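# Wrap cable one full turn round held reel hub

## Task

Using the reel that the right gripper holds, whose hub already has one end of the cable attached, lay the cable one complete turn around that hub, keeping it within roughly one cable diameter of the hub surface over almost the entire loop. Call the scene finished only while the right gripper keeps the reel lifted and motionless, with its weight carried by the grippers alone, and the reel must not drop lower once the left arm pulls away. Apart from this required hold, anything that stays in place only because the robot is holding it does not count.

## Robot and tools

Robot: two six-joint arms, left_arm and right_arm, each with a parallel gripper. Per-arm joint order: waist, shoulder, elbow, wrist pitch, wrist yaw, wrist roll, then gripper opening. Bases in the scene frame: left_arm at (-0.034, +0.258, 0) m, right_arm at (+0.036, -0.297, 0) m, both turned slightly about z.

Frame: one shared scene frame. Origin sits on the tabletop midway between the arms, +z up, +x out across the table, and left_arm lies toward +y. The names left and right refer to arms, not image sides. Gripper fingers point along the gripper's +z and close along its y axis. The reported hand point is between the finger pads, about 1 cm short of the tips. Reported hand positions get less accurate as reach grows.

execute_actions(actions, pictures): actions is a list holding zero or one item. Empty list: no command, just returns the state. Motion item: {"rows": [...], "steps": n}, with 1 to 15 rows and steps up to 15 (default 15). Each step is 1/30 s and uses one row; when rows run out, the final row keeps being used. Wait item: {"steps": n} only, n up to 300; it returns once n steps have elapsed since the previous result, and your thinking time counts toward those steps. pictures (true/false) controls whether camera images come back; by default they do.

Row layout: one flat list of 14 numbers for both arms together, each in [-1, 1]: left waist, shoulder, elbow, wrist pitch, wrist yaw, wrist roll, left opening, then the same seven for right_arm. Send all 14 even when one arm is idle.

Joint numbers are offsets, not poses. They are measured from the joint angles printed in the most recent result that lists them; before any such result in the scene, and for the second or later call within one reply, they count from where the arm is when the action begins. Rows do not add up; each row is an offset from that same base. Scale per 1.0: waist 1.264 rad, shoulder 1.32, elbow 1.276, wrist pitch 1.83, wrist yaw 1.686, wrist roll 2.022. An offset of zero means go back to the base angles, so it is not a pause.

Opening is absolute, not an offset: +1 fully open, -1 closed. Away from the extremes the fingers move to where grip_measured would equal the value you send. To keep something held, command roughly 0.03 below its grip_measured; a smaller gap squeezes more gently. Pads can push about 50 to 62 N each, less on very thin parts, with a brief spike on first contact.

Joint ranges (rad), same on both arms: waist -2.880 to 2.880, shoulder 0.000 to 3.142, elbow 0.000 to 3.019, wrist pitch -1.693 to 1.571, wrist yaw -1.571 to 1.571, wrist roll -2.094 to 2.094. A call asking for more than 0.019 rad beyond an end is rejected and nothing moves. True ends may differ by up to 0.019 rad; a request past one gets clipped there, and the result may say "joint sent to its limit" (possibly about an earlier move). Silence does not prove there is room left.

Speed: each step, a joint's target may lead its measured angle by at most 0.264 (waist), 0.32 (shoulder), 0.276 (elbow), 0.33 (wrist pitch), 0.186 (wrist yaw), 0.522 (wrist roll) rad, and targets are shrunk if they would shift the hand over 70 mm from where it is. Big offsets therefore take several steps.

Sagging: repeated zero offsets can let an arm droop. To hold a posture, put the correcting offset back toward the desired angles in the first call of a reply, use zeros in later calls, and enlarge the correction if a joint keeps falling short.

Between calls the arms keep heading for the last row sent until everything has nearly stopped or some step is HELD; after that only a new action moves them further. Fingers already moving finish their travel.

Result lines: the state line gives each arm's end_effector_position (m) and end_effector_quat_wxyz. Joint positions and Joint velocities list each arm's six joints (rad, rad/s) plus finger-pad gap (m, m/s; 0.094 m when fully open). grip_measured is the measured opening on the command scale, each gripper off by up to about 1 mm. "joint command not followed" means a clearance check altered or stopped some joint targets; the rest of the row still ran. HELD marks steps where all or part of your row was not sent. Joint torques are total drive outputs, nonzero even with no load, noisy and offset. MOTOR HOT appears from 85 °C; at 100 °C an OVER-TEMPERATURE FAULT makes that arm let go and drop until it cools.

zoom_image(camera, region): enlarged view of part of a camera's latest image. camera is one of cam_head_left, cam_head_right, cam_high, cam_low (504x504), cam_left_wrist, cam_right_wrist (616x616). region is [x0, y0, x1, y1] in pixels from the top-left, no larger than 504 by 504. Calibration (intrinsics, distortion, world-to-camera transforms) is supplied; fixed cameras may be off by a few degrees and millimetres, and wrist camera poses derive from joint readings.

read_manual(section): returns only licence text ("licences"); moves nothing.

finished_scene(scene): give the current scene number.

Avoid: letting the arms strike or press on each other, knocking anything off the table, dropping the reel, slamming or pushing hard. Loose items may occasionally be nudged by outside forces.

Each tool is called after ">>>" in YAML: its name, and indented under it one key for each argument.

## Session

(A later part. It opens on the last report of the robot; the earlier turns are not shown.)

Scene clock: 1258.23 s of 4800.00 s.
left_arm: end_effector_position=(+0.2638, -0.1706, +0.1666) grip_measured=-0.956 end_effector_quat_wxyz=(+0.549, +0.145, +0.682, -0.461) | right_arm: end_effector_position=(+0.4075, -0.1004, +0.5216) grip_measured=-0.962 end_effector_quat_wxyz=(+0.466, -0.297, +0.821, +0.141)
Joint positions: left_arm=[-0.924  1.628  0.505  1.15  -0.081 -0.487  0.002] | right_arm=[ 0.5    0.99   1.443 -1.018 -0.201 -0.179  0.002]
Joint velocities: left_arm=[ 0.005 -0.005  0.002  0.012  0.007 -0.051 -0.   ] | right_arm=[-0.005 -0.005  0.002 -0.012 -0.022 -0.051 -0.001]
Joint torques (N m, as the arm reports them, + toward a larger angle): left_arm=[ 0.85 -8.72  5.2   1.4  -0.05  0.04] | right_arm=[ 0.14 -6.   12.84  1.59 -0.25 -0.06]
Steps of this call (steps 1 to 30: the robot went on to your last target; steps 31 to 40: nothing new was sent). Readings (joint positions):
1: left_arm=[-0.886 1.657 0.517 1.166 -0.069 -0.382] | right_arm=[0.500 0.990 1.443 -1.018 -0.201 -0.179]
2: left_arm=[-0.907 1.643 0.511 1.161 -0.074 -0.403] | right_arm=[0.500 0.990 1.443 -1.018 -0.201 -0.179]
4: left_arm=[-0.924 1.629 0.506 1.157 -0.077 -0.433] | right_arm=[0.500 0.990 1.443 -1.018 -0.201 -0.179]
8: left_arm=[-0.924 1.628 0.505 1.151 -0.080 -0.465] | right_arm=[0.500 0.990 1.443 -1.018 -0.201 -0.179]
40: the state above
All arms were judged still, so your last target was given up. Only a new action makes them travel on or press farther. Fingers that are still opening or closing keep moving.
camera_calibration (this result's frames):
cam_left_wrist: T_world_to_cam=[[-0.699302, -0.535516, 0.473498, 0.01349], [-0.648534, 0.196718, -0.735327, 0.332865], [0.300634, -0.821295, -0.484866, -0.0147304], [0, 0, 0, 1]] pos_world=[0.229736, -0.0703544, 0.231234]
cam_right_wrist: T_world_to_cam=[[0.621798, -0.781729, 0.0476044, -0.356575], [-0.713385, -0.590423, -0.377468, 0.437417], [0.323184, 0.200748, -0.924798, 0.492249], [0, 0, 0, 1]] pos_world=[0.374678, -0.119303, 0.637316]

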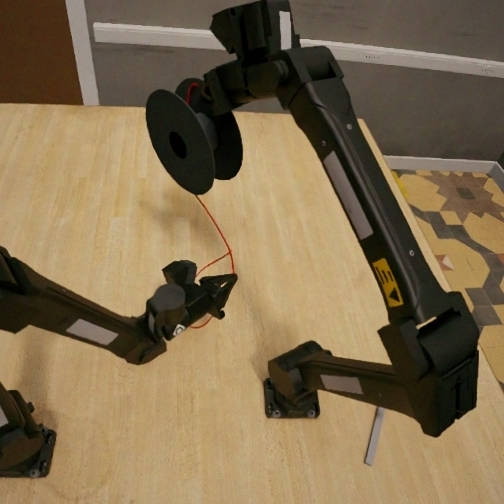

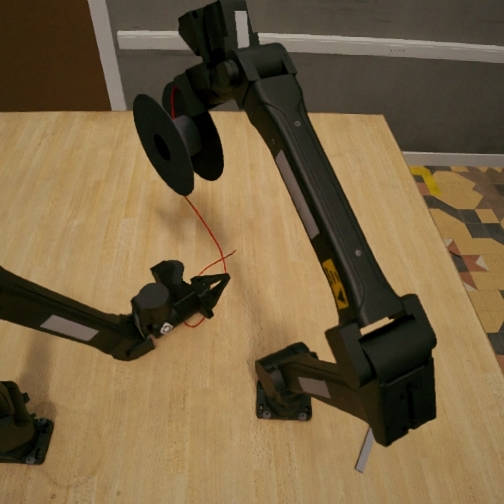

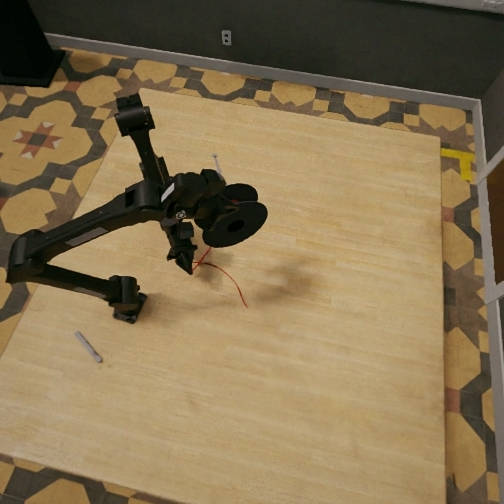

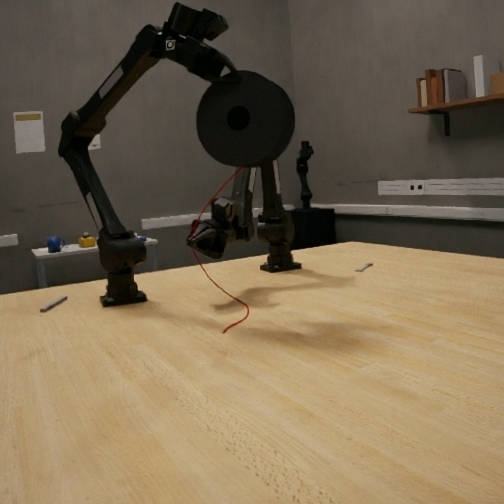

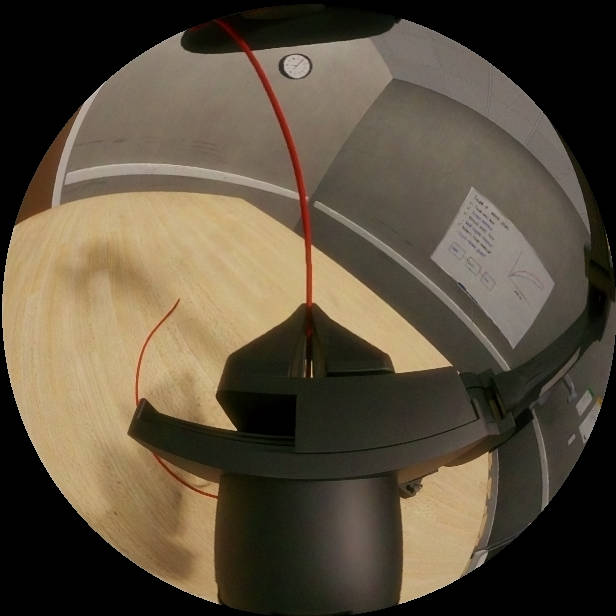

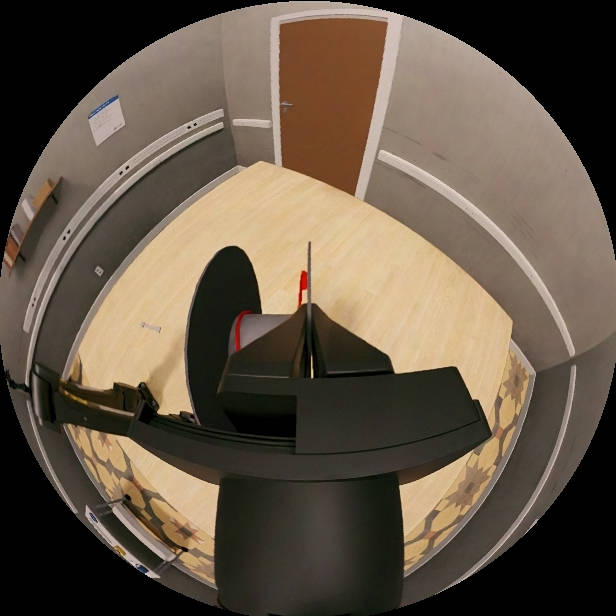

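>>> execute_actions:
  actions:
    - {"rows": [[-0.014,-0.015,0.025,-0.018,-0.011,-0.017,-0.985,0,0,0.016,0,0,0,-1],[-0.028,-0.030,0.034,-0.036,-0.022,-0.034,-0.985,0,0,0.016,0,0,0,-1],[-0.042,-0.046,0.043,-0.054,-0.032,-0.051,-0.985,0,0,0.016,0,0,0,-1],[-0.055,-0.061,0.051,-0.073,-0.043,-0.068,-0.985,0,0,0.016,0,0,0,-1],[-0.069,-0.076,0.060,-0.091,-0.054,-0.085,-0.985,0,0,0.016,0,0,0,-1],[-0.083,-0.091,0.069,-0.109,-0.065,-0.102,-0.985,0,0,0.016,0,0,0,-1],[-0.097,-0.106,0.078,-0.127,-0.076,-0.119,-0.985,0,0,0.016,0,0,0,-1],[-0.111,-0.122,0.086,-0.145,-0.086,-0.135,-0.985,0,0,0.016,0,0,0,-1],[-0.125,-0.137,0.095,-0.163,-0.097,-0.152,-0.985,0,0,0.016,0,0,0,-1],[-0.139,-0.152,0.104,-0.181,-0.108,-0.169,-0.985,0,0,0.016,0,0,0,-1],[-0.153,-0.167,0.113,-0.199,-0.119,-0.186,-0.985,0,0,0.016,0,0,0,-1],[-0.166,-0.182,0.122,-0.218,-0.130,-0.203,-0.985,0,0,0.016,0,0,0,-1],[-0.180,-0.198,0.130,-0.236,-0.140,-0.220,-0.985,0,0,0.016,0,0,0,-1],[-0.194,-0.213,0.139,-0.254,-0.151,-0.237,-0.985,0,0,0.016,0,0,0,-1],[-0.208,-0.228,0.148,-0.272,-0.162,-0.254,-0.985,0,0,0.016,0,0,0,-1]], "steps": 15}
  pictures: false

>>> execute_actions:
  actions:
    - {"steps": 30}

Scene clock: 1269.50 s of 4800.00 s.
left_arm: end_effector_position=(+0.2053, -0.2208, +0.2558) grip_measured=-0.956 end_effector_quat_wxyz=(+0.459, +0.010, +0.709, -0.535) | right_arm: end_effector_position=(+0.4075, -0.1004, +0.5216) grip_measured=-0.962 end_effector_quat_wxyz=(+0.466, -0.297, +0.821, +0.141)
Joint positions: left_arm=[-1.147  1.373  0.633  0.734 -0.336 -0.85   0.002] | right_arm=[ 0.5    0.99   1.443 -1.018 -0.201 -0.179  0.002]
Joint velocities: left_arm=[-0.503 -0.64   0.31  -0.95  -0.432 -1.077 -0.   ] | right_arm=[ 0.015 -0.015  0.027 -0.012 -0.007 -0.007  0.001]
Joint torques (N m, as the arm reports them, + toward a larger angle): left_arm=[-0.71 -8.86 12.15  1.65  0.02  0.1 ] | right_arm=[-0.25 -5.88 13.12  1.45 -0.28 -0.09]
Steps of this call (steps 1 to 180: nothing new was sent; then 4.77 s passed at rest; steps 181 to 195: all 15 steps of this action). Readings (joint positions):
181: left_arm=[-0.925 1.628 0.505 1.147 -0.089 -0.491] | right_arm=[0.500 0.990 1.443 -1.018 -0.201 -0.179]
182: left_arm=[-0.927 1.625 0.505 1.136 -0.104 -0.500] | right_arm=[0.500 0.990 1.443 -1.018 -0.201 -0.179]
184: left_arm=[-0.942 1.609 0.510 1.087 -0.139 -0.533] | right_arm=[0.500 0.990 1.443 -1.018 -0.201 -0.179]
188: left_arm=[-1.012 1.537 0.542 0.958 -0.211 -0.632] | right_arm=[0.500 0.990 1.443 -1.018 -0.201 -0.179]
195: the state above

Scene clock: 1270.50 s of 4800.00 s.
left_arm: end_effector_position=(+0.1886, -0.2260, +0.2826) grip_measured=-0.956 end_effector_quat_wxyz=(+0.416, -0.033, +0.703, -0.576) | right_arm: end_effector_position=(+0.4075, -0.1004, +0.5216) grip_measured=-0.962 end_effector_quat_wxyz=(+0.466, -0.297, +0.821, +0.141)
Joint positions: left_arm=[-1.185  1.316  0.657  0.669 -0.352 -0.988  0.002] | right_arm=[ 0.5    0.99   1.443 -1.018 -0.201 -0.179  0.002]
Joint velocities: left_arm=[ 0.005 -0.005  0.012  0.027 -0.037  0.022  0.001] | right_arm=[-0.005  0.015 -0.012  0.002 -0.066 -0.037  0.001]
Joint torques (N m, as the arm reports them, + toward a larger angle): left_arm=[ 0.07 -7.15 12.34  1.32 -0.03  0.1 ] | right_arm=[-0.19 -6.47 12.95  1.61 -0.24 -0.07]
Steps of this call (steps 1 to 30: the robot went on to your last target). Readings (joint positions):
1: left_arm=[-1.162 1.353 0.642 0.708 -0.345 -0.878] | right_arm=[0.500 0.990 1.443 -1.018 -0.201 -0.179]
2: left_arm=[-1.174 1.337 0.649 0.693 -0.348 -0.899] | right_arm=[0.500 0.990 1.443 -1.018 -0.201 -0.179]
4: left_arm=[-1.184 1.319 0.657 0.682 -0.350 -0.931] | right_arm=[0.500 0.990 1.443 -1.018 -0.201 -0.179]
8: left_arm=[-1.185 1.316 0.657 0.671 -0.352 -0.965] | right_arm=[0.500 0.990 1.443 -1.018 -0.201 -0.179]
30: the state above
All arms were judged still, so your last target was given up. Only a new action makes them travel on or press farther. Fingers that are still opening or closing keep moving.
camera_calibration (this result's frames):
cam_left_wrist: T_world_to_cam=[[-0.427403, -0.336079, 0.839272, -0.233194], [-0.893497, 0.0155256, -0.448801, 0.30454], [0.137802, -0.941706, -0.306921, -0.0281461], [0, 0, 0, 1]] pos_world=[0.176317, -0.109605, 0.323752]
cam_right_wrist: T_world_to_cam=[[0.621798, -0.781729, 0.0476044, -0.356575], [-0.713385, -0.590423, -0.377468, 0.437417], [0.323184, 0.200748, -0.924798, 0.492249], [0, 0, 0, 1]] pos_world=[0.374678, -0.119303, 0.637316]

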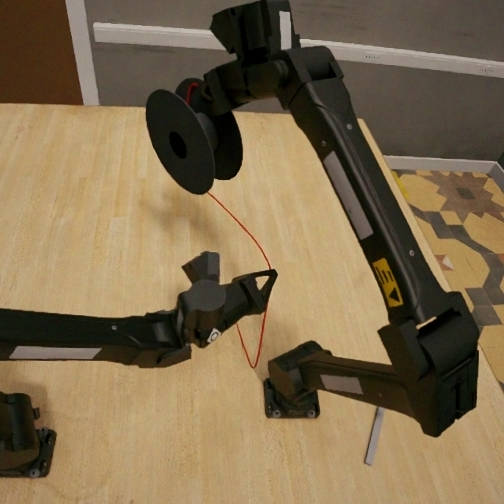

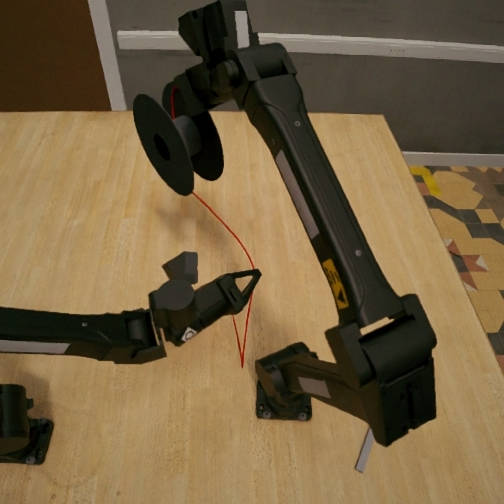

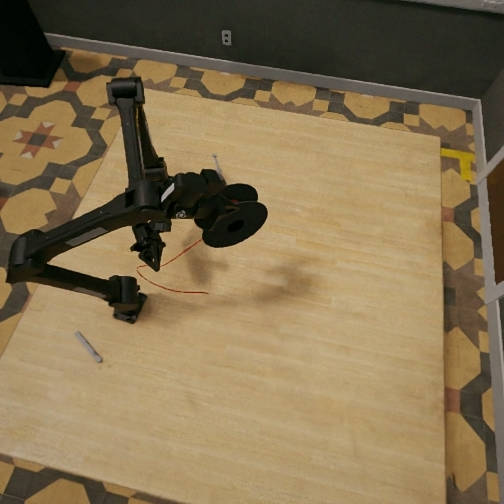

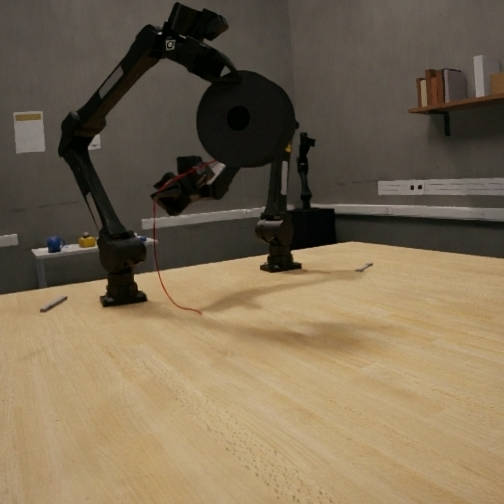

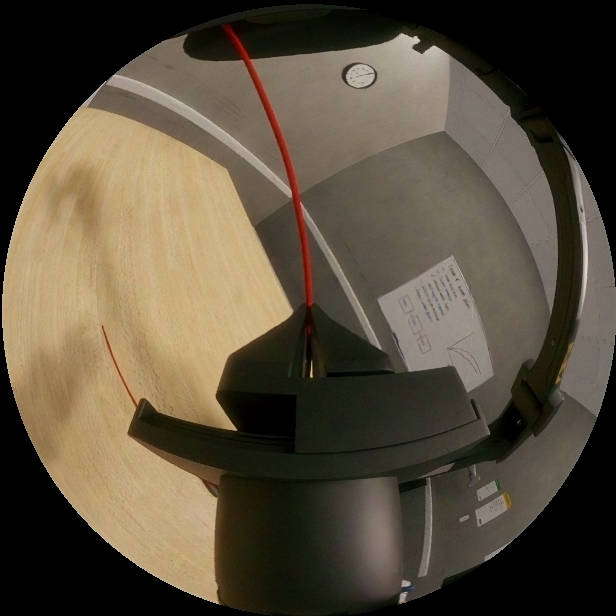

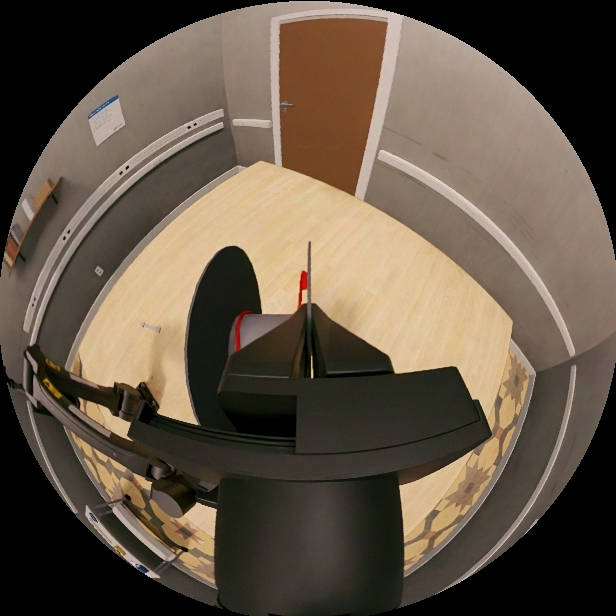

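>>> zoom_image:
  camera: "cam_head_left"
  region: [130, 70, 290, 290]

>>> zoom_image:
  camera: "cam_left_wrist"
  region: [150, 0, 450, 200]

Region (130, 70, 290, 290) of cam_head_left's 504x504 image, scaled by 2.291, with more detail than that image has; it fills the left 367 columns of this view, and the rest is white.

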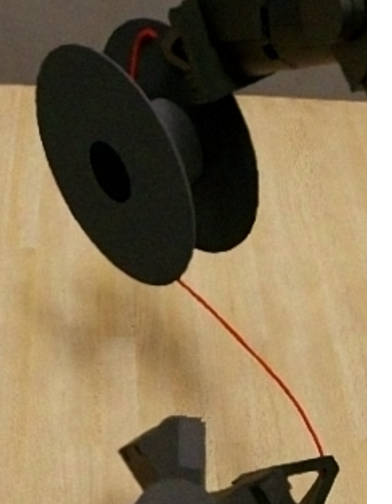

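Region (150, 0, 450, 200) of cam_left_wrist's 616x616 image, scaled by 1.680, with more detail than that image has.

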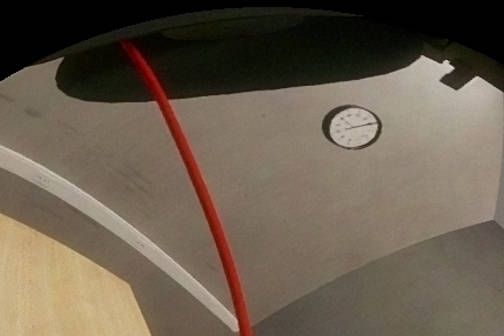

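>>> execute_actions:
  actions:
    - {"rows": [[-0.004,-0.008,0.030,-0.015,-0.003,-0.019,-0.985,0,0,0.016,0,0,0,-1],[-0.009,-0.016,0.043,-0.030,-0.006,-0.037,-0.985,0,0,0.016,0,0,0,-1],[-0.013,-0.023,0.057,-0.045,-0.010,-0.056,-0.985,0,0,0.016,0,0,0,-1],[-0.017,-0.031,0.070,-0.061,-0.013,-0.074,-0.985,0,0,0.016,0,0,0,-1],[-0.021,-0.039,0.084,-0.076,-0.016,-0.093,-0.985,0,0,0.016,0,0,0,-1],[-0.026,-0.047,0.097,-0.091,-0.019,-0.111,-0.985,0,0,0.016,0,0,0,-1],[-0.030,-0.055,0.111,-0.106,-0.022,-0.130,-0.985,0,0,0.016,0,0,0,-1],[-0.034,-0.062,0.124,-0.121,-0.026,-0.148,-0.985,0,0,0.016,0,0,0,-1],[-0.038,-0.070,0.137,-0.136,-0.029,-0.167,-0.985,0,0,0.016,0,0,0,-1],[-0.043,-0.078,0.151,-0.151,-0.032,-0.185,-0.985,0,0,0.016,0,0,0,-1],[-0.047,-0.086,0.164,-0.166,-0.035,-0.204,-0.985,0,0,0.016,0,0,0,-1],[-0.051,-0.094,0.178,-0.182,-0.038,-0.222,-0.985,0,0,0.016,0,0,0,-1],[-0.055,-0.101,0.191,-0.197,-0.042,-0.241,-0.985,0,0,0.016,0,0,0,-1],[-0.060,-0.109,0.205,-0.212,-0.045,-0.259,-0.985,0,0,0.016,0,0,0,-1],[-0.064,-0.117,0.218,-0.227,-0.048,-0.278,-0.985,0,0,0.016,0,0,0,-1]], "steps": 15}
  pictures: false

>>> execute_actions:
  actions:
    - {"steps": 25}
  pictures: false

>>> execute_actions:
  actions:
    - {"rows": [[0.003,-0.009,0.025,-0.012,0.002,-0.016,-0.985,0,0,0.016,0,0,0,-1],[0.006,-0.019,0.033,-0.024,0.004,-0.033,-0.985,0,0,0.016,0,0,0,-1],[0.009,-0.028,0.042,-0.036,0.006,-0.049,-0.985,0,0,0.016,0,0,0,-1],[0.011,-0.038,0.050,-0.049,0.009,-0.066,-0.985,0,0,0.016,0,0,0,-1],[0.014,-0.047,0.058,-0.061,0.011,-0.082,-0.985,0,0,0.016,0,0,0,-1],[0.017,-0.057,0.067,-0.073,0.013,-0.099,-0.985,0,0,0.016,0,0,0,-1],[0.020,-0.066,0.075,-0.085,0.015,-0.115,-0.985,0,0,0.016,0,0,0,-1],[0.023,-0.076,0.083,-0.097,0.017,-0.132,-0.985,0,0,0.016,0,0,0,-1],[0.026,-0.085,0.091,-0.109,0.019,-0.148,-0.985,0,0,0.016,0,0,0,-1],[0.029,-0.095,0.100,-0.121,0.021,-0.165,-0.985,0,0,0.016,0,0,0,-1],[0.032,-0.104,0.108,-0.133,0.023,-0.181,-0.985,0,0,0.016,0,0,0,-1],[0.034,-0.114,0.116,-0.146,0.026,-0.198,-0.985,0,0,0.016,0,0,0,-1],[0.037,-0.123,0.124,-0.158,0.028,-0.214,-0.985,0,0,0.016,0,0,0,-1],[0.040,-0.133,0.133,-0.170,0.030,-0.231,-0.985,0,0,0.016,0,0,0,-1],[0.043,-0.142,0.141,-0.182,0.032,-0.247,-0.985,0,0,0.016,0,0,0,-1]], "steps": 15}
  pictures: false

>>> execute_actions:
  actions:
    - {"steps": 25}

Scene clock: 1301.20 s of 4800.00 s.
left_arm: end_effector_position=(+0.1743, -0.2412, +0.3642) grip_measured=-0.955 end_effector_quat_wxyz=(+0.302, -0.173, +0.698, -0.626) | right_arm: end_effector_position=(+0.4075, -0.1004, +0.5216) grip_measured=-0.962 end_effector_quat_wxyz=(+0.466, -0.297, +0.821, +0.141)
Joint positions: left_arm=[-1.241  1.202  0.84   0.325 -0.426 -1.379  0.002] | right_arm=[ 0.5    0.99   1.443 -1.018 -0.201 -0.179  0.002]
Joint velocities: left_arm=[-0.171 -0.376  0.574 -0.842 -0.183 -1.077 -0.   ] | right_arm=[-0.005  0.005 -0.002  0.002  0.022  0.037 -0.001]
Joint torques (N m, as the arm reports them, + toward a larger angle): left_arm=[-0.62 -8.52 15.71  1.49 -0.04  0.1 ] | right_arm=[-0.73 -5.95 12.83  1.52 -0.23 -0.06]
Steps of this call (steps 1 to 180: nothing new was sent; then 24.20 s passed at rest; steps 181 to 195: all 15 steps of this action). Readings (joint positions):
181: left_arm=[-1.185 1.316 0.657 0.667 -0.354 -0.993] | right_arm=[0.500 0.990 1.443 -1.018 -0.201 -0.179]
182: left_arm=[-1.185 1.315 0.658 0.659 -0.357 -1.002] | right_arm=[0.500 0.990 1.443 -1.018 -0.201 -0.179]
184: left_arm=[-1.186 1.310 0.664 0.619 -0.368 -1.038] | right_arm=[0.500 0.990 1.443 -1.018 -0.201 -0.179]
188: left_arm=[-1.199 1.285 0.710 0.512 -0.389 -1.145] | right_arm=[0.500 0.990 1.443 -1.018 -0.201 -0.179]
195: the state above

Scene clock: 1302.03 s of 4800.00 s.
left_arm: end_effector_position=(+0.1661, -0.2370, +0.4108) grip_measured=-0.955 end_effector_quat_wxyz=(+0.247, -0.226, +0.665, -0.667) | right_arm: end_effector_position=(+0.4075, -0.1004, +0.5216) grip_measured=-0.962 end_effector_quat_wxyz=(+0.466, -0.297, +0.821, +0.141)
Joint positions: left_arm=[-1.255  1.151  0.896  0.269 -0.432 -1.537  0.002] | right_arm=[ 0.5    0.99   1.443 -1.018 -0.201 -0.179  0.002]
Joint velocities: left_arm=[-0.005 -0.005  0.017 -0.017  0.037 -0.022 -0.001] | right_arm=[-0.005  0.005  0.017  0.017  0.037 -0.037  0.001]
Joint torques (N m, as the arm reports them, + toward a larger angle): left_arm=[-0.7  -6.07 14.3   1.31 -0.01  0.13] | right_arm=[-0.7  -5.82 13.14  1.32 -0.23 -0.06]
Steps of this call (steps 1 to 25: the robot went on to your last target). Readings (joint positions):
1: left_arm=[-1.247 1.190 0.858 0.302 -0.429 -1.411] | right_arm=[0.500 0.990 1.443 -1.018 -0.201 -0.179]
2: left_arm=[-1.251 1.179 0.872 0.290 -0.430 -1.436] | right_arm=[0.500 0.990 1.443 -1.018 -0.201 -0.179]
4: left_arm=[-1.255 1.161 0.891 0.281 -0.431 -1.472] | right_arm=[0.500 0.990 1.443 -1.018 -0.201 -0.179]
8: left_arm=[-1.255 1.150 0.896 0.275 -0.432 -1.511] | right_arm=[0.500 0.990 1.443 -1.018 -0.201 -0.179]
25: the state above

Scene clock: 1302.53 s of 4800.00 s.
left_arm: end_effector_position=(+0.1647, -0.1985, +0.4644) grip_measured=-0.955 end_effector_quat_wxyz=(+0.131, -0.331, +0.638, -0.683) | right_arm: end_effector_position=(+0.4075, -0.1004, +0.5216) grip_measured=-0.962 end_effector_quat_wxyz=(+0.466, -0.297, +0.821, +0.141)
Joint positions: left_arm=[-1.223  1.013  0.974  0.003 -0.384 -1.873  0.002] | right_arm=[ 0.5    0.99   1.443 -1.018 -0.201 -0.179  0.002]
Joint velocities: left_arm=[ 0.112 -0.425  0.369 -0.662  0.081 -0.96  -0.001] | right_arm=[-0.024  0.005  0.007 -0.007  0.037 -0.007 -0.001]
Joint torques (N m, as the arm reports them, + toward a larger angle): left_arm=[ 0.85 -6.93 16.94  1.57  0.14  0.09] | right_arm=[-0.33 -6.13 12.93  1.4  -0.26 -0.04]
Steps of this call (steps 1 to 15: all 15 steps of this action). Readings (joint positions):
1: left_arm=[-1.255 1.151 0.896 0.268 -0.431 -1.540] | right_arm=[0.500 0.990 1.443 -1.018 -0.201 -0.179]
2: left_arm=[-1.255 1.150 0.896 0.262 -0.430 -1.549] | right_arm=[0.500 0.990 1.443 -1.018 -0.201 -0.179]
4: left_arm=[-1.255 1.143 0.896 0.232 -0.423 -1.580] | right_arm=[0.500 0.990 1.443 -1.018 -0.201 -0.179]
8: left_arm=[-1.249 1.106 0.903 0.146 -0.409 -1.675] | right_arm=[0.500 0.990 1.443 -1.018 -0.201 -0.179]
15: the state above

Scene clock: 1303.37 s of 4800.00 s.
left_arm: end_effector_position=(+0.1631, -0.1754, +0.5147) grip_measured=-0.955 end_effector_quat_wxyz=(-0.076, +0.376, -0.588, +0.713) | right_arm: end_effector_position=(+0.4075, -0.1004, +0.5216) grip_measured=-0.962 end_effector_quat_wxyz=(+0.466, -0.297, +0.821, +0.141)
Joint positions: left_arm=[-1.212  0.952  1.03  -0.049 -0.381 -2.023  0.002] | right_arm=[ 0.5    0.99   1.443 -1.018 -0.201 -0.179  0.002]
Joint velocities: left_arm=[ 0.005 -0.024 -0.007 -0.002 -0.081  0.051  0.001] | right_arm=[ 0.005  0.015  0.012  0.012  0.007 -0.007 -0.   ]
Joint torques (N m, as the arm reports them, + toward a larger angle): left_arm=[ 1.03 -3.09 15.02  1.41  0.2   0.11] | right_arm=[ 0.32 -5.88 13.05  1.62 -0.23 -0.05]
Steps of this call (steps 1 to 25: the robot went on to your last target). Readings (joint positions):
1: left_arm=[-1.219 0.999 0.986 -0.017 -0.382 -1.902] | right_arm=[0.500 0.990 1.443 -1.018 -0.201 -0.179]
2: left_arm=[-1.216 0.986 0.998 -0.030 -0.381 -1.927] | right_arm=[0.500 0.990 1.443 -1.018 -0.201 -0.179]
4: left_arm=[-1.213 0.966 1.017 -0.039 -0.381 -1.961] | right_arm=[0.500 0.990 1.443 -1.018 -0.201 -0.179]
8: left_arm=[-1.212 0.950 1.030 -0.041 -0.381 -1.998] | right_arm=[0.500 0.990 1.443 -1.018 -0.201 -0.179]
25: the state above
camera_calibration (this result's frames):
cam_left_wrist: T_world_to_cam=[[0.339248, 0.29653, 0.892738, -0.46348], [-0.934679, -0.000919298, 0.355491, -0.0249538], [0.106234, -0.955023, 0.276848, -0.203435], [0, 0, 0, 1]] pos_world=[0.155522, -0.0568729, 0.478957]
cam_right_wrist: T_world_to_cam=[[0.621798, -0.781729, 0.0476044, -0.356575], [-0.713385, -0.590423, -0.377468, 0.437417], [0.323184, 0.200748, -0.924798, 0.492249], [0, 0, 0, 1]] pos_world=[0.374678, -0.119303, 0.637316]

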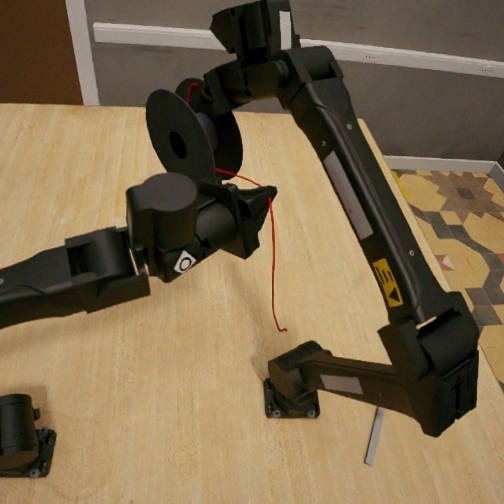

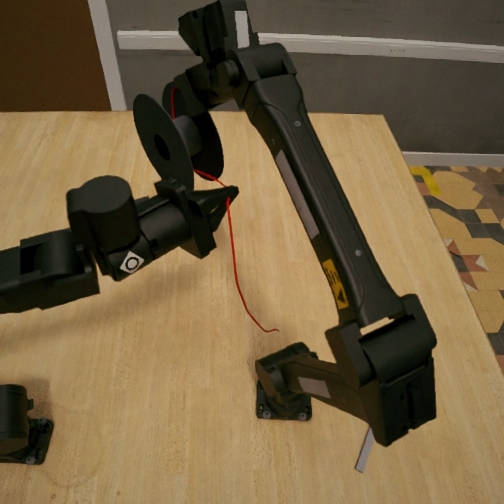

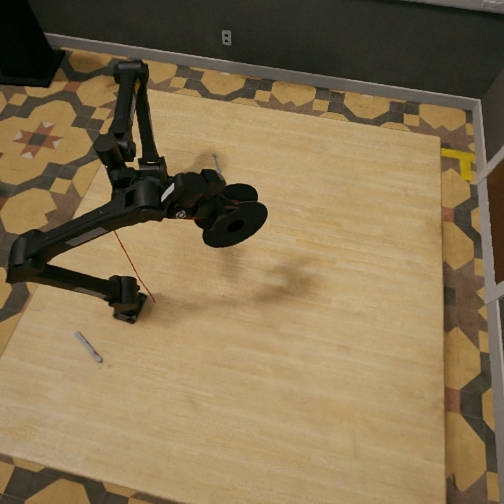

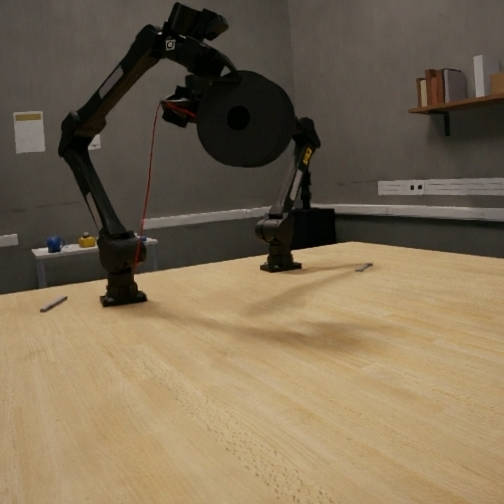

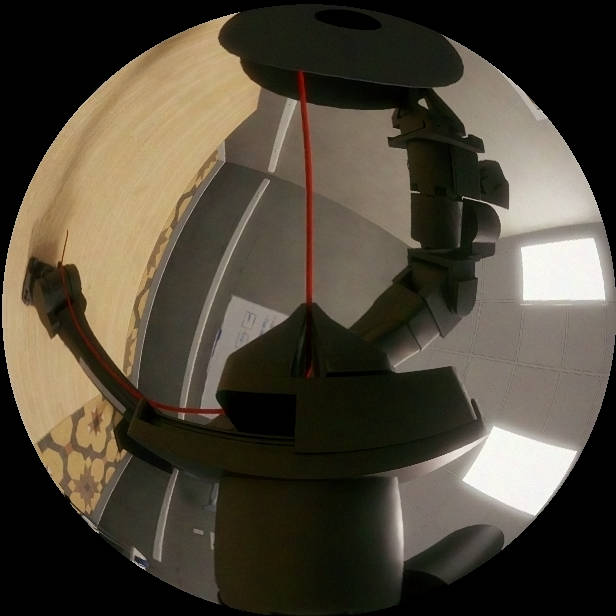

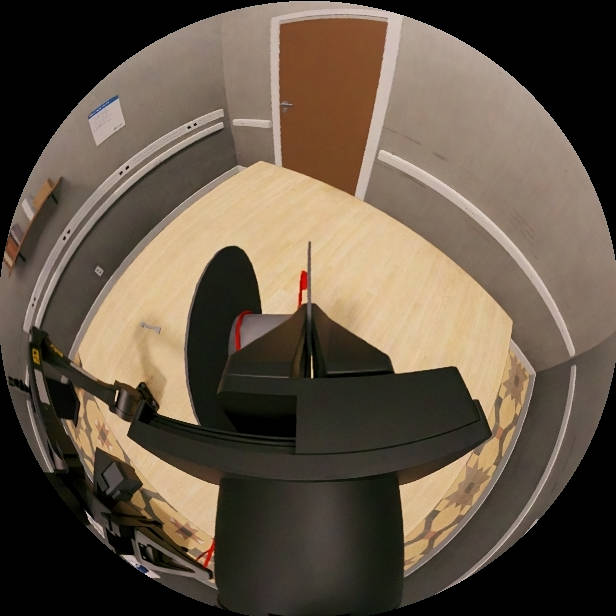

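>>> execute_actions:
  actions: []

Scene clock: 1324.53 s of 4800.00 s.
left_arm: end_effector_position=(+0.1631, -0.1754, +0.5147) grip_measured=-0.955 end_effector_quat_wxyz=(-0.076, +0.376, -0.588, +0.713) | right_arm: end_effector_position=(+0.4075, -0.1004, +0.5216) grip_measured=-0.962 end_effector_quat_wxyz=(+0.466, -0.297, +0.821, +0.141)
Joint positions: left_arm=[-1.212  0.952  1.03  -0.049 -0.381 -2.024  0.002] | right_arm=[ 0.5    0.99   1.443 -1.018 -0.201 -0.179  0.002]
Joint velocities: left_arm=[ 0.015 -0.005  0.002 -0.002 -0.022 -0.051  0.   ] | right_arm=[ 0.005 -0.015  0.007 -0.002  0.022  0.037 -0.001]
Joint torques (N m, as the arm reports them, + toward a larger angle): left_arm=[ 1.1  -3.05 15.09  1.4   0.2   0.09] | right_arm=[-0.36 -6.25 13.    1.62 -0.23 -0.05]
Steps of this call (steps 1 to 15: the robot went on to your last target; steps 16 to 635: nothing new was sent). Readings (joint positions):
1: left_arm=[-1.212 0.952 1.030 -0.049 -0.381 -2.023] | right_arm=[0.500 0.990 1.443 -1.018 -0.201 -0.179]
2: left_arm=[-1.212 0.952 1.030 -0.049 -0.381 -2.023] | right_arm=[0.500 0.990 1.443 -1.018 -0.201 -0.179]
4: left_arm=[-1.212 0.952 1.030 -0.049 -0.381 -2.023] | right_arm=[0.500 0.990 1.443 -1.018 -0.201 -0.179]
8: left_arm=[-1.212 0.952 1.030 -0.049 -0.381 -2.023] | right_arm=[0.500 0.990 1.443 -1.018 -0.201 -0.179]
635: the state above
All arms were judged still, so your last target was given up. Only a new action makes them travel on or press farther. Fingers that are still opening or closing keep moving.
camera_calibration (this result's frames):
cam_left_wrist: T_world_to_cam=[[0.339785, 0.296948, 0.892394, -0.463317], [-0.934467, -0.000730653, 0.356048, -0.0252419], [0.10638, -0.954893, 0.27724, -0.203638], [0, 0, 0, 1]] pos_world=[0.155503, -0.0568897, 0.478905]
cam_right_wrist: T_world_to_cam=[[0.621798, -0.781729, 0.0476044, -0.356575], [-0.713385, -0.590423, -0.377468, 0.437417], [0.323184, 0.200748, -0.924798, 0.492249], [0, 0, 0, 1]] pos_world=[0.374678, -0.119303, 0.637316]

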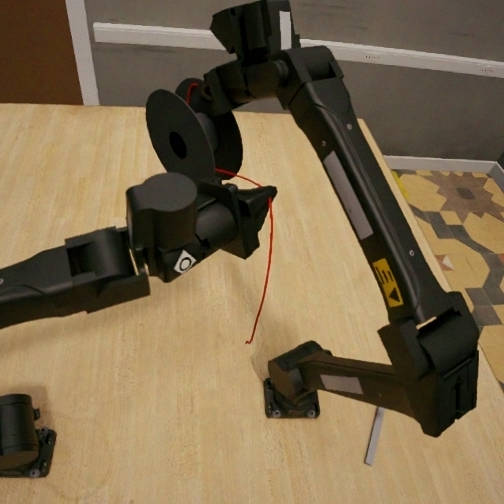

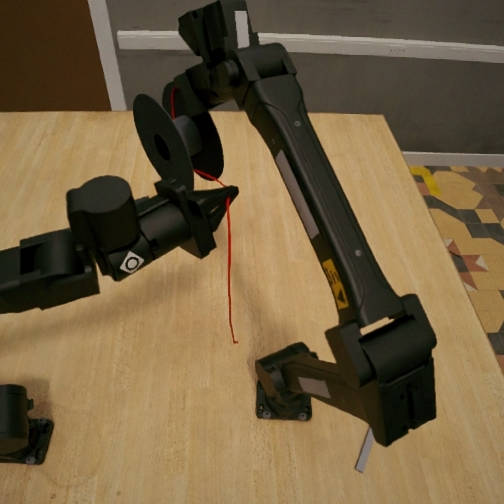

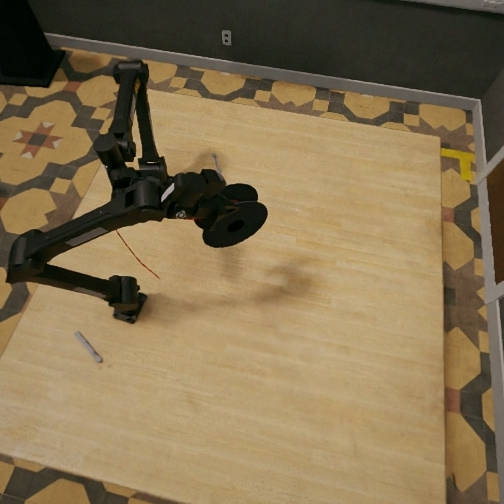

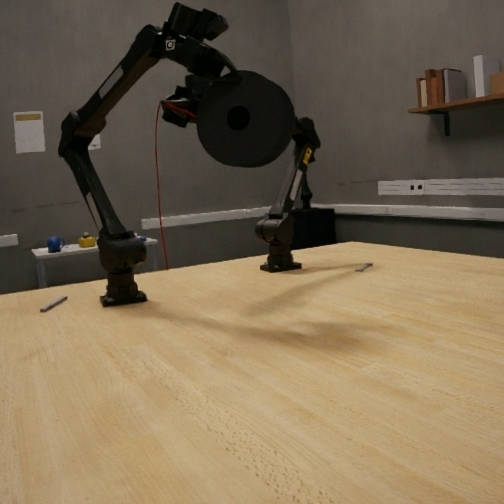

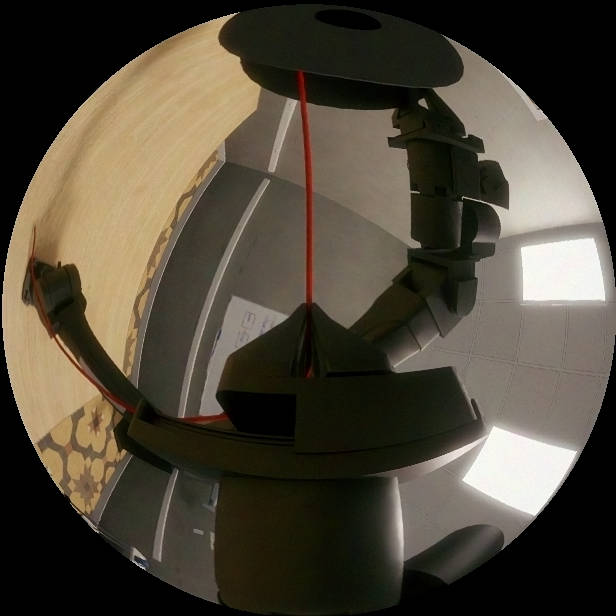

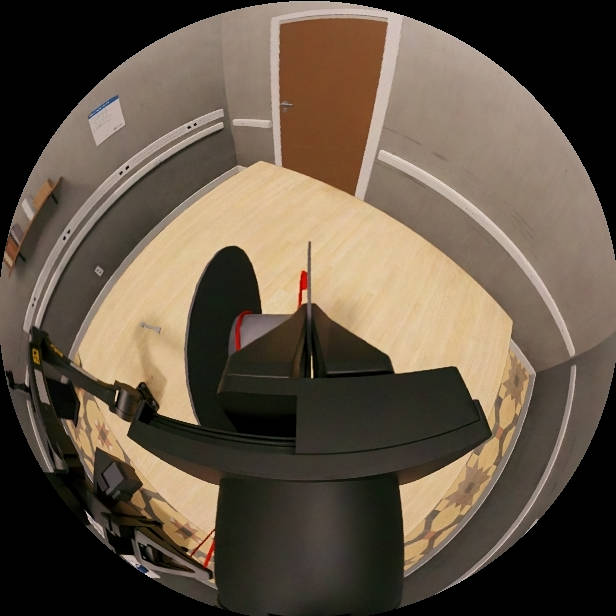

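>>> execute_actions:
  actions:
    - {"rows": [[0.015,0,0.016,-0.012,0.011,0,-0.985,0,0,0.016,0,0,0,-1],[0.03,0,0.032,-0.023,0.022,0,-0.985,0,0,0.016,0,0,0,-1],[0.044,0,0.048,-0.035,0.033,0,-0.985,0,0,0.016,0,0,0,-1],[0.059,-0.001,0.063,-0.046,0.045,0,-0.985,0,0,0.016,0,0,0,-1],[0.074,-0.001,0.079,-0.058,0.056,0,-0.985,0,0,0.016,0,0,0,-1],[0.089,-0.001,0.095,-0.07,0.067,0,-0.985,0,0,0.016,0,0,0,-1],[0.103,-0.001,0.111,-0.081,0.078,0,-0.985,0,0,0.016,0,0,0,-1],[0.118,-0.001,0.127,-0.093,0.089,0,-0.985,0,0,0.016,0,0,0,-1],[0.133,-0.001,0.143,-0.104,0.1,0,-0.985,0,0,0.016,0,0,0,-1],[0.148,-0.001,0.158,-0.116,0.112,0,-0.985,0,0,0.016,0,0,0,-1],[0.162,-0.002,0.174,-0.127,0.123,0,-0.985,0,0,0.016,0,0,0,-1],[0.177,-0.002,0.19,-0.139,0.134,0,-0.985,0,0,0.016,0,0,0,-1],[0.192,-0.002,0.206,-0.151,0.145,0,-0.985,0,0,0.016,0,0,0,-1],[0.207,-0.002,0.222,-0.162,0.156,0,-0.985,0,0,0.016,0,0,0,-1],[0.2215,-0.002,0.2375,-0.174,0.167,0,-0.985,0,0,0.016,0,0,0,-1]]}
  pictures: false

>>> execute_actions:
  actions:
    - {"steps": 25}

Scene clock: 1353.00 s of 4800.00 s.
left_arm: end_effector_position=(+0.2207, -0.1365, +0.5778) grip_measured=-0.955 end_effector_quat_wxyz=(-0.069, +0.374, -0.611, +0.694) | right_arm: end_effector_position=(+0.4075, -0.1004, +0.5216) grip_measured=-0.962 end_effector_quat_wxyz=(+0.466, -0.297, +0.821, +0.141)
Joint positions: left_arm=[-0.973  0.953  1.235 -0.31  -0.117 -2.024  0.002] | right_arm=[ 0.5    0.99   1.443 -1.018 -0.201 -0.179  0.002]
Joint velocities: left_arm=[ 0.532 -0.024  0.711 -0.593  0.432 -0.037  0.   ] | right_arm=[-0.005 -0.005 -0.012  0.002 -0.095 -0.007  0.   ]
Joint torques (N m, as the arm reports them, + toward a larger angle): left_arm=[ 1.08 -4.07 15.53  1.49  0.04  0.21] | right_arm=[-0.76 -6.19 12.9   1.56 -0.22 -0.07]
Steps of this call (steps 1 to 839: nothing new was sent; steps 840 to 854: all 15 steps of this action). Readings (joint positions):
840: left_arm=[-1.211 0.952 1.030 -0.050 -0.373 -2.024] | right_arm=[0.500 0.990 1.443 -1.018 -0.201 -0.179]
841: left_arm=[-1.208 0.952 1.030 -0.056 -0.358 -2.024] | right_arm=[0.500 0.990 1.443 -1.018 -0.201 -0.179]
843: left_arm=[-1.189 0.952 1.032 -0.083 -0.321 -2.024] | right_arm=[0.500 0.990 1.443 -1.018 -0.201 -0.179]
847: left_arm=[-1.112 0.953 1.069 -0.169 -0.248 -2.024] | right_arm=[0.500 0.990 1.443 -1.018 -0.201 -0.179]
854: the state above

Scene clock: 1353.83 s of 4800.00 s.
left_arm: end_effector_position=(+0.2281, -0.1191, +0.6059) grip_measured=-0.955 end_effector_quat_wxyz=(-0.078, +0.378, -0.600, +0.701) | right_arm: end_effector_position=(+0.4075, -0.1004, +0.5216) grip_measured=-0.962 end_effector_quat_wxyz=(+0.466, -0.297, +0.821, +0.141)
Joint positions: left_arm=[-0.935  0.944  1.292 -0.352 -0.102 -2.024  0.002] | right_arm=[ 0.5    0.99   1.443 -1.018 -0.201 -0.179  0.002]
Joint velocities: left_arm=[-0.005  0.005 -0.012 -0.017 -0.007 -0.007 -0.002] | right_arm=[-0.015  0.005  0.002  0.002 -0.066 -0.022 -0.001]
Joint torques (N m, as the arm reports them, + toward a larger angle): left_arm=[ 0.44 -3.37 14.12  1.45  0.17  0.21] | right_arm=[-0.12 -5.69 13.07  1.45 -0.26 -0.04]
Steps of this call (steps 1 to 25: the robot went on to your last target). Readings (joint positions):
1: left_arm=[-0.957 0.953 1.257 -0.326 -0.108 -2.024] | right_arm=[0.500 0.990 1.443 -1.018 -0.201 -0.179]
2: left_arm=[-0.945 0.952 1.273 -0.334 -0.106 -2.024] | right_arm=[0.500 0.990 1.443 -1.018 -0.201 -0.179]
4: left_arm=[-0.935 0.948 1.290 -0.340 -0.104 -2.024] | right_arm=[0.500 0.990 1.443 -1.018 -0.201 -0.179]
8: left_arm=[-0.935 0.944 1.292 -0.349 -0.102 -2.024] | right_arm=[0.500 0.990 1.443 -1.018 -0.201 -0.179]
25: the state above
camera_calibration (this result's frames):
cam_left_wrist: T_world_to_cam=[[0.35006, 0.268003, 0.89757, -0.592417], [-0.930553, -0.0103429, 0.366012, -0.00502325], [0.107376, -0.963362, 0.245771, -0.164216], [0, 0, 0, 1]] pos_world=[0.22034, 0.000518214, 0.573933]
cam_right_wrist: T_world_to_cam=[[0.621798, -0.781729, 0.0476044, -0.356575], [-0.713385, -0.590423, -0.377468, 0.437417], [0.323184, 0.200748, -0.924798, 0.492249], [0, 0, 0, 1]] pos_world=[0.374678, -0.119303, 0.637316]

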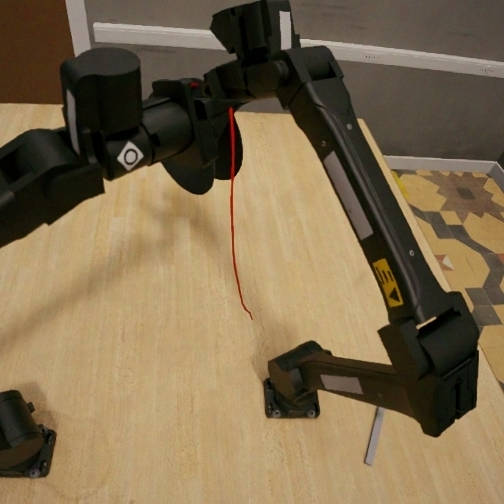

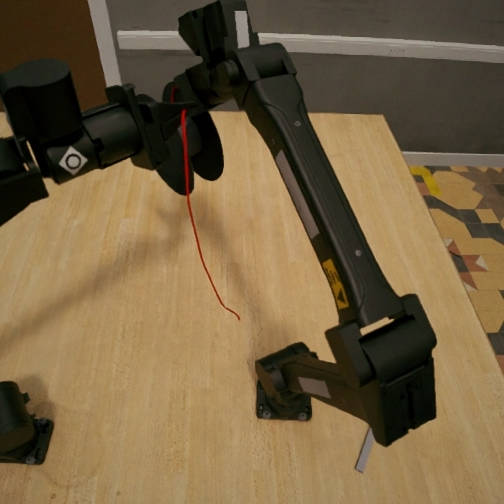

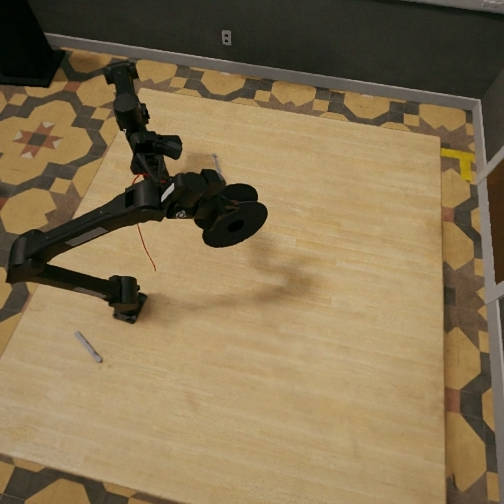

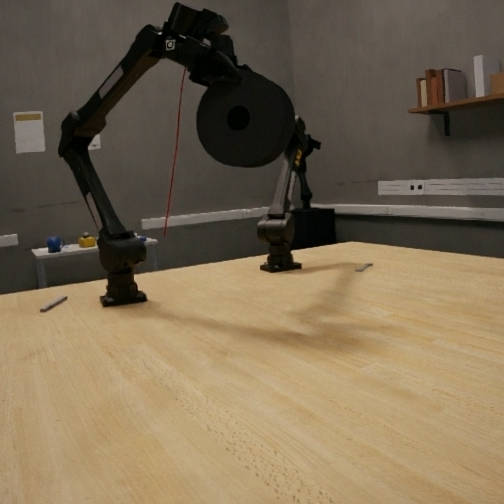

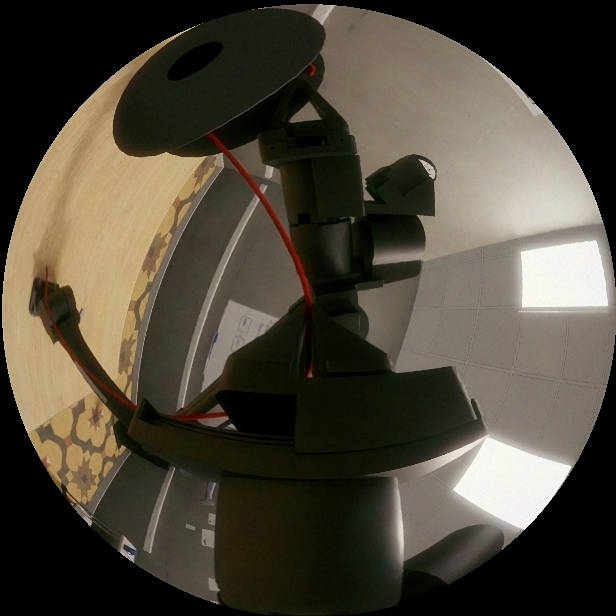

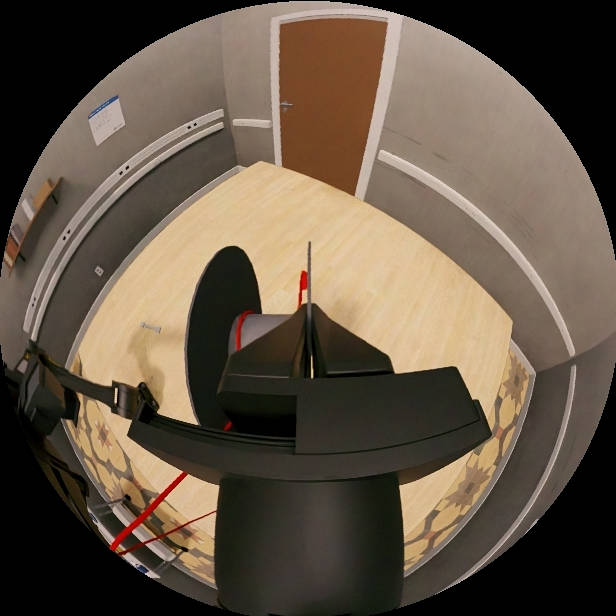

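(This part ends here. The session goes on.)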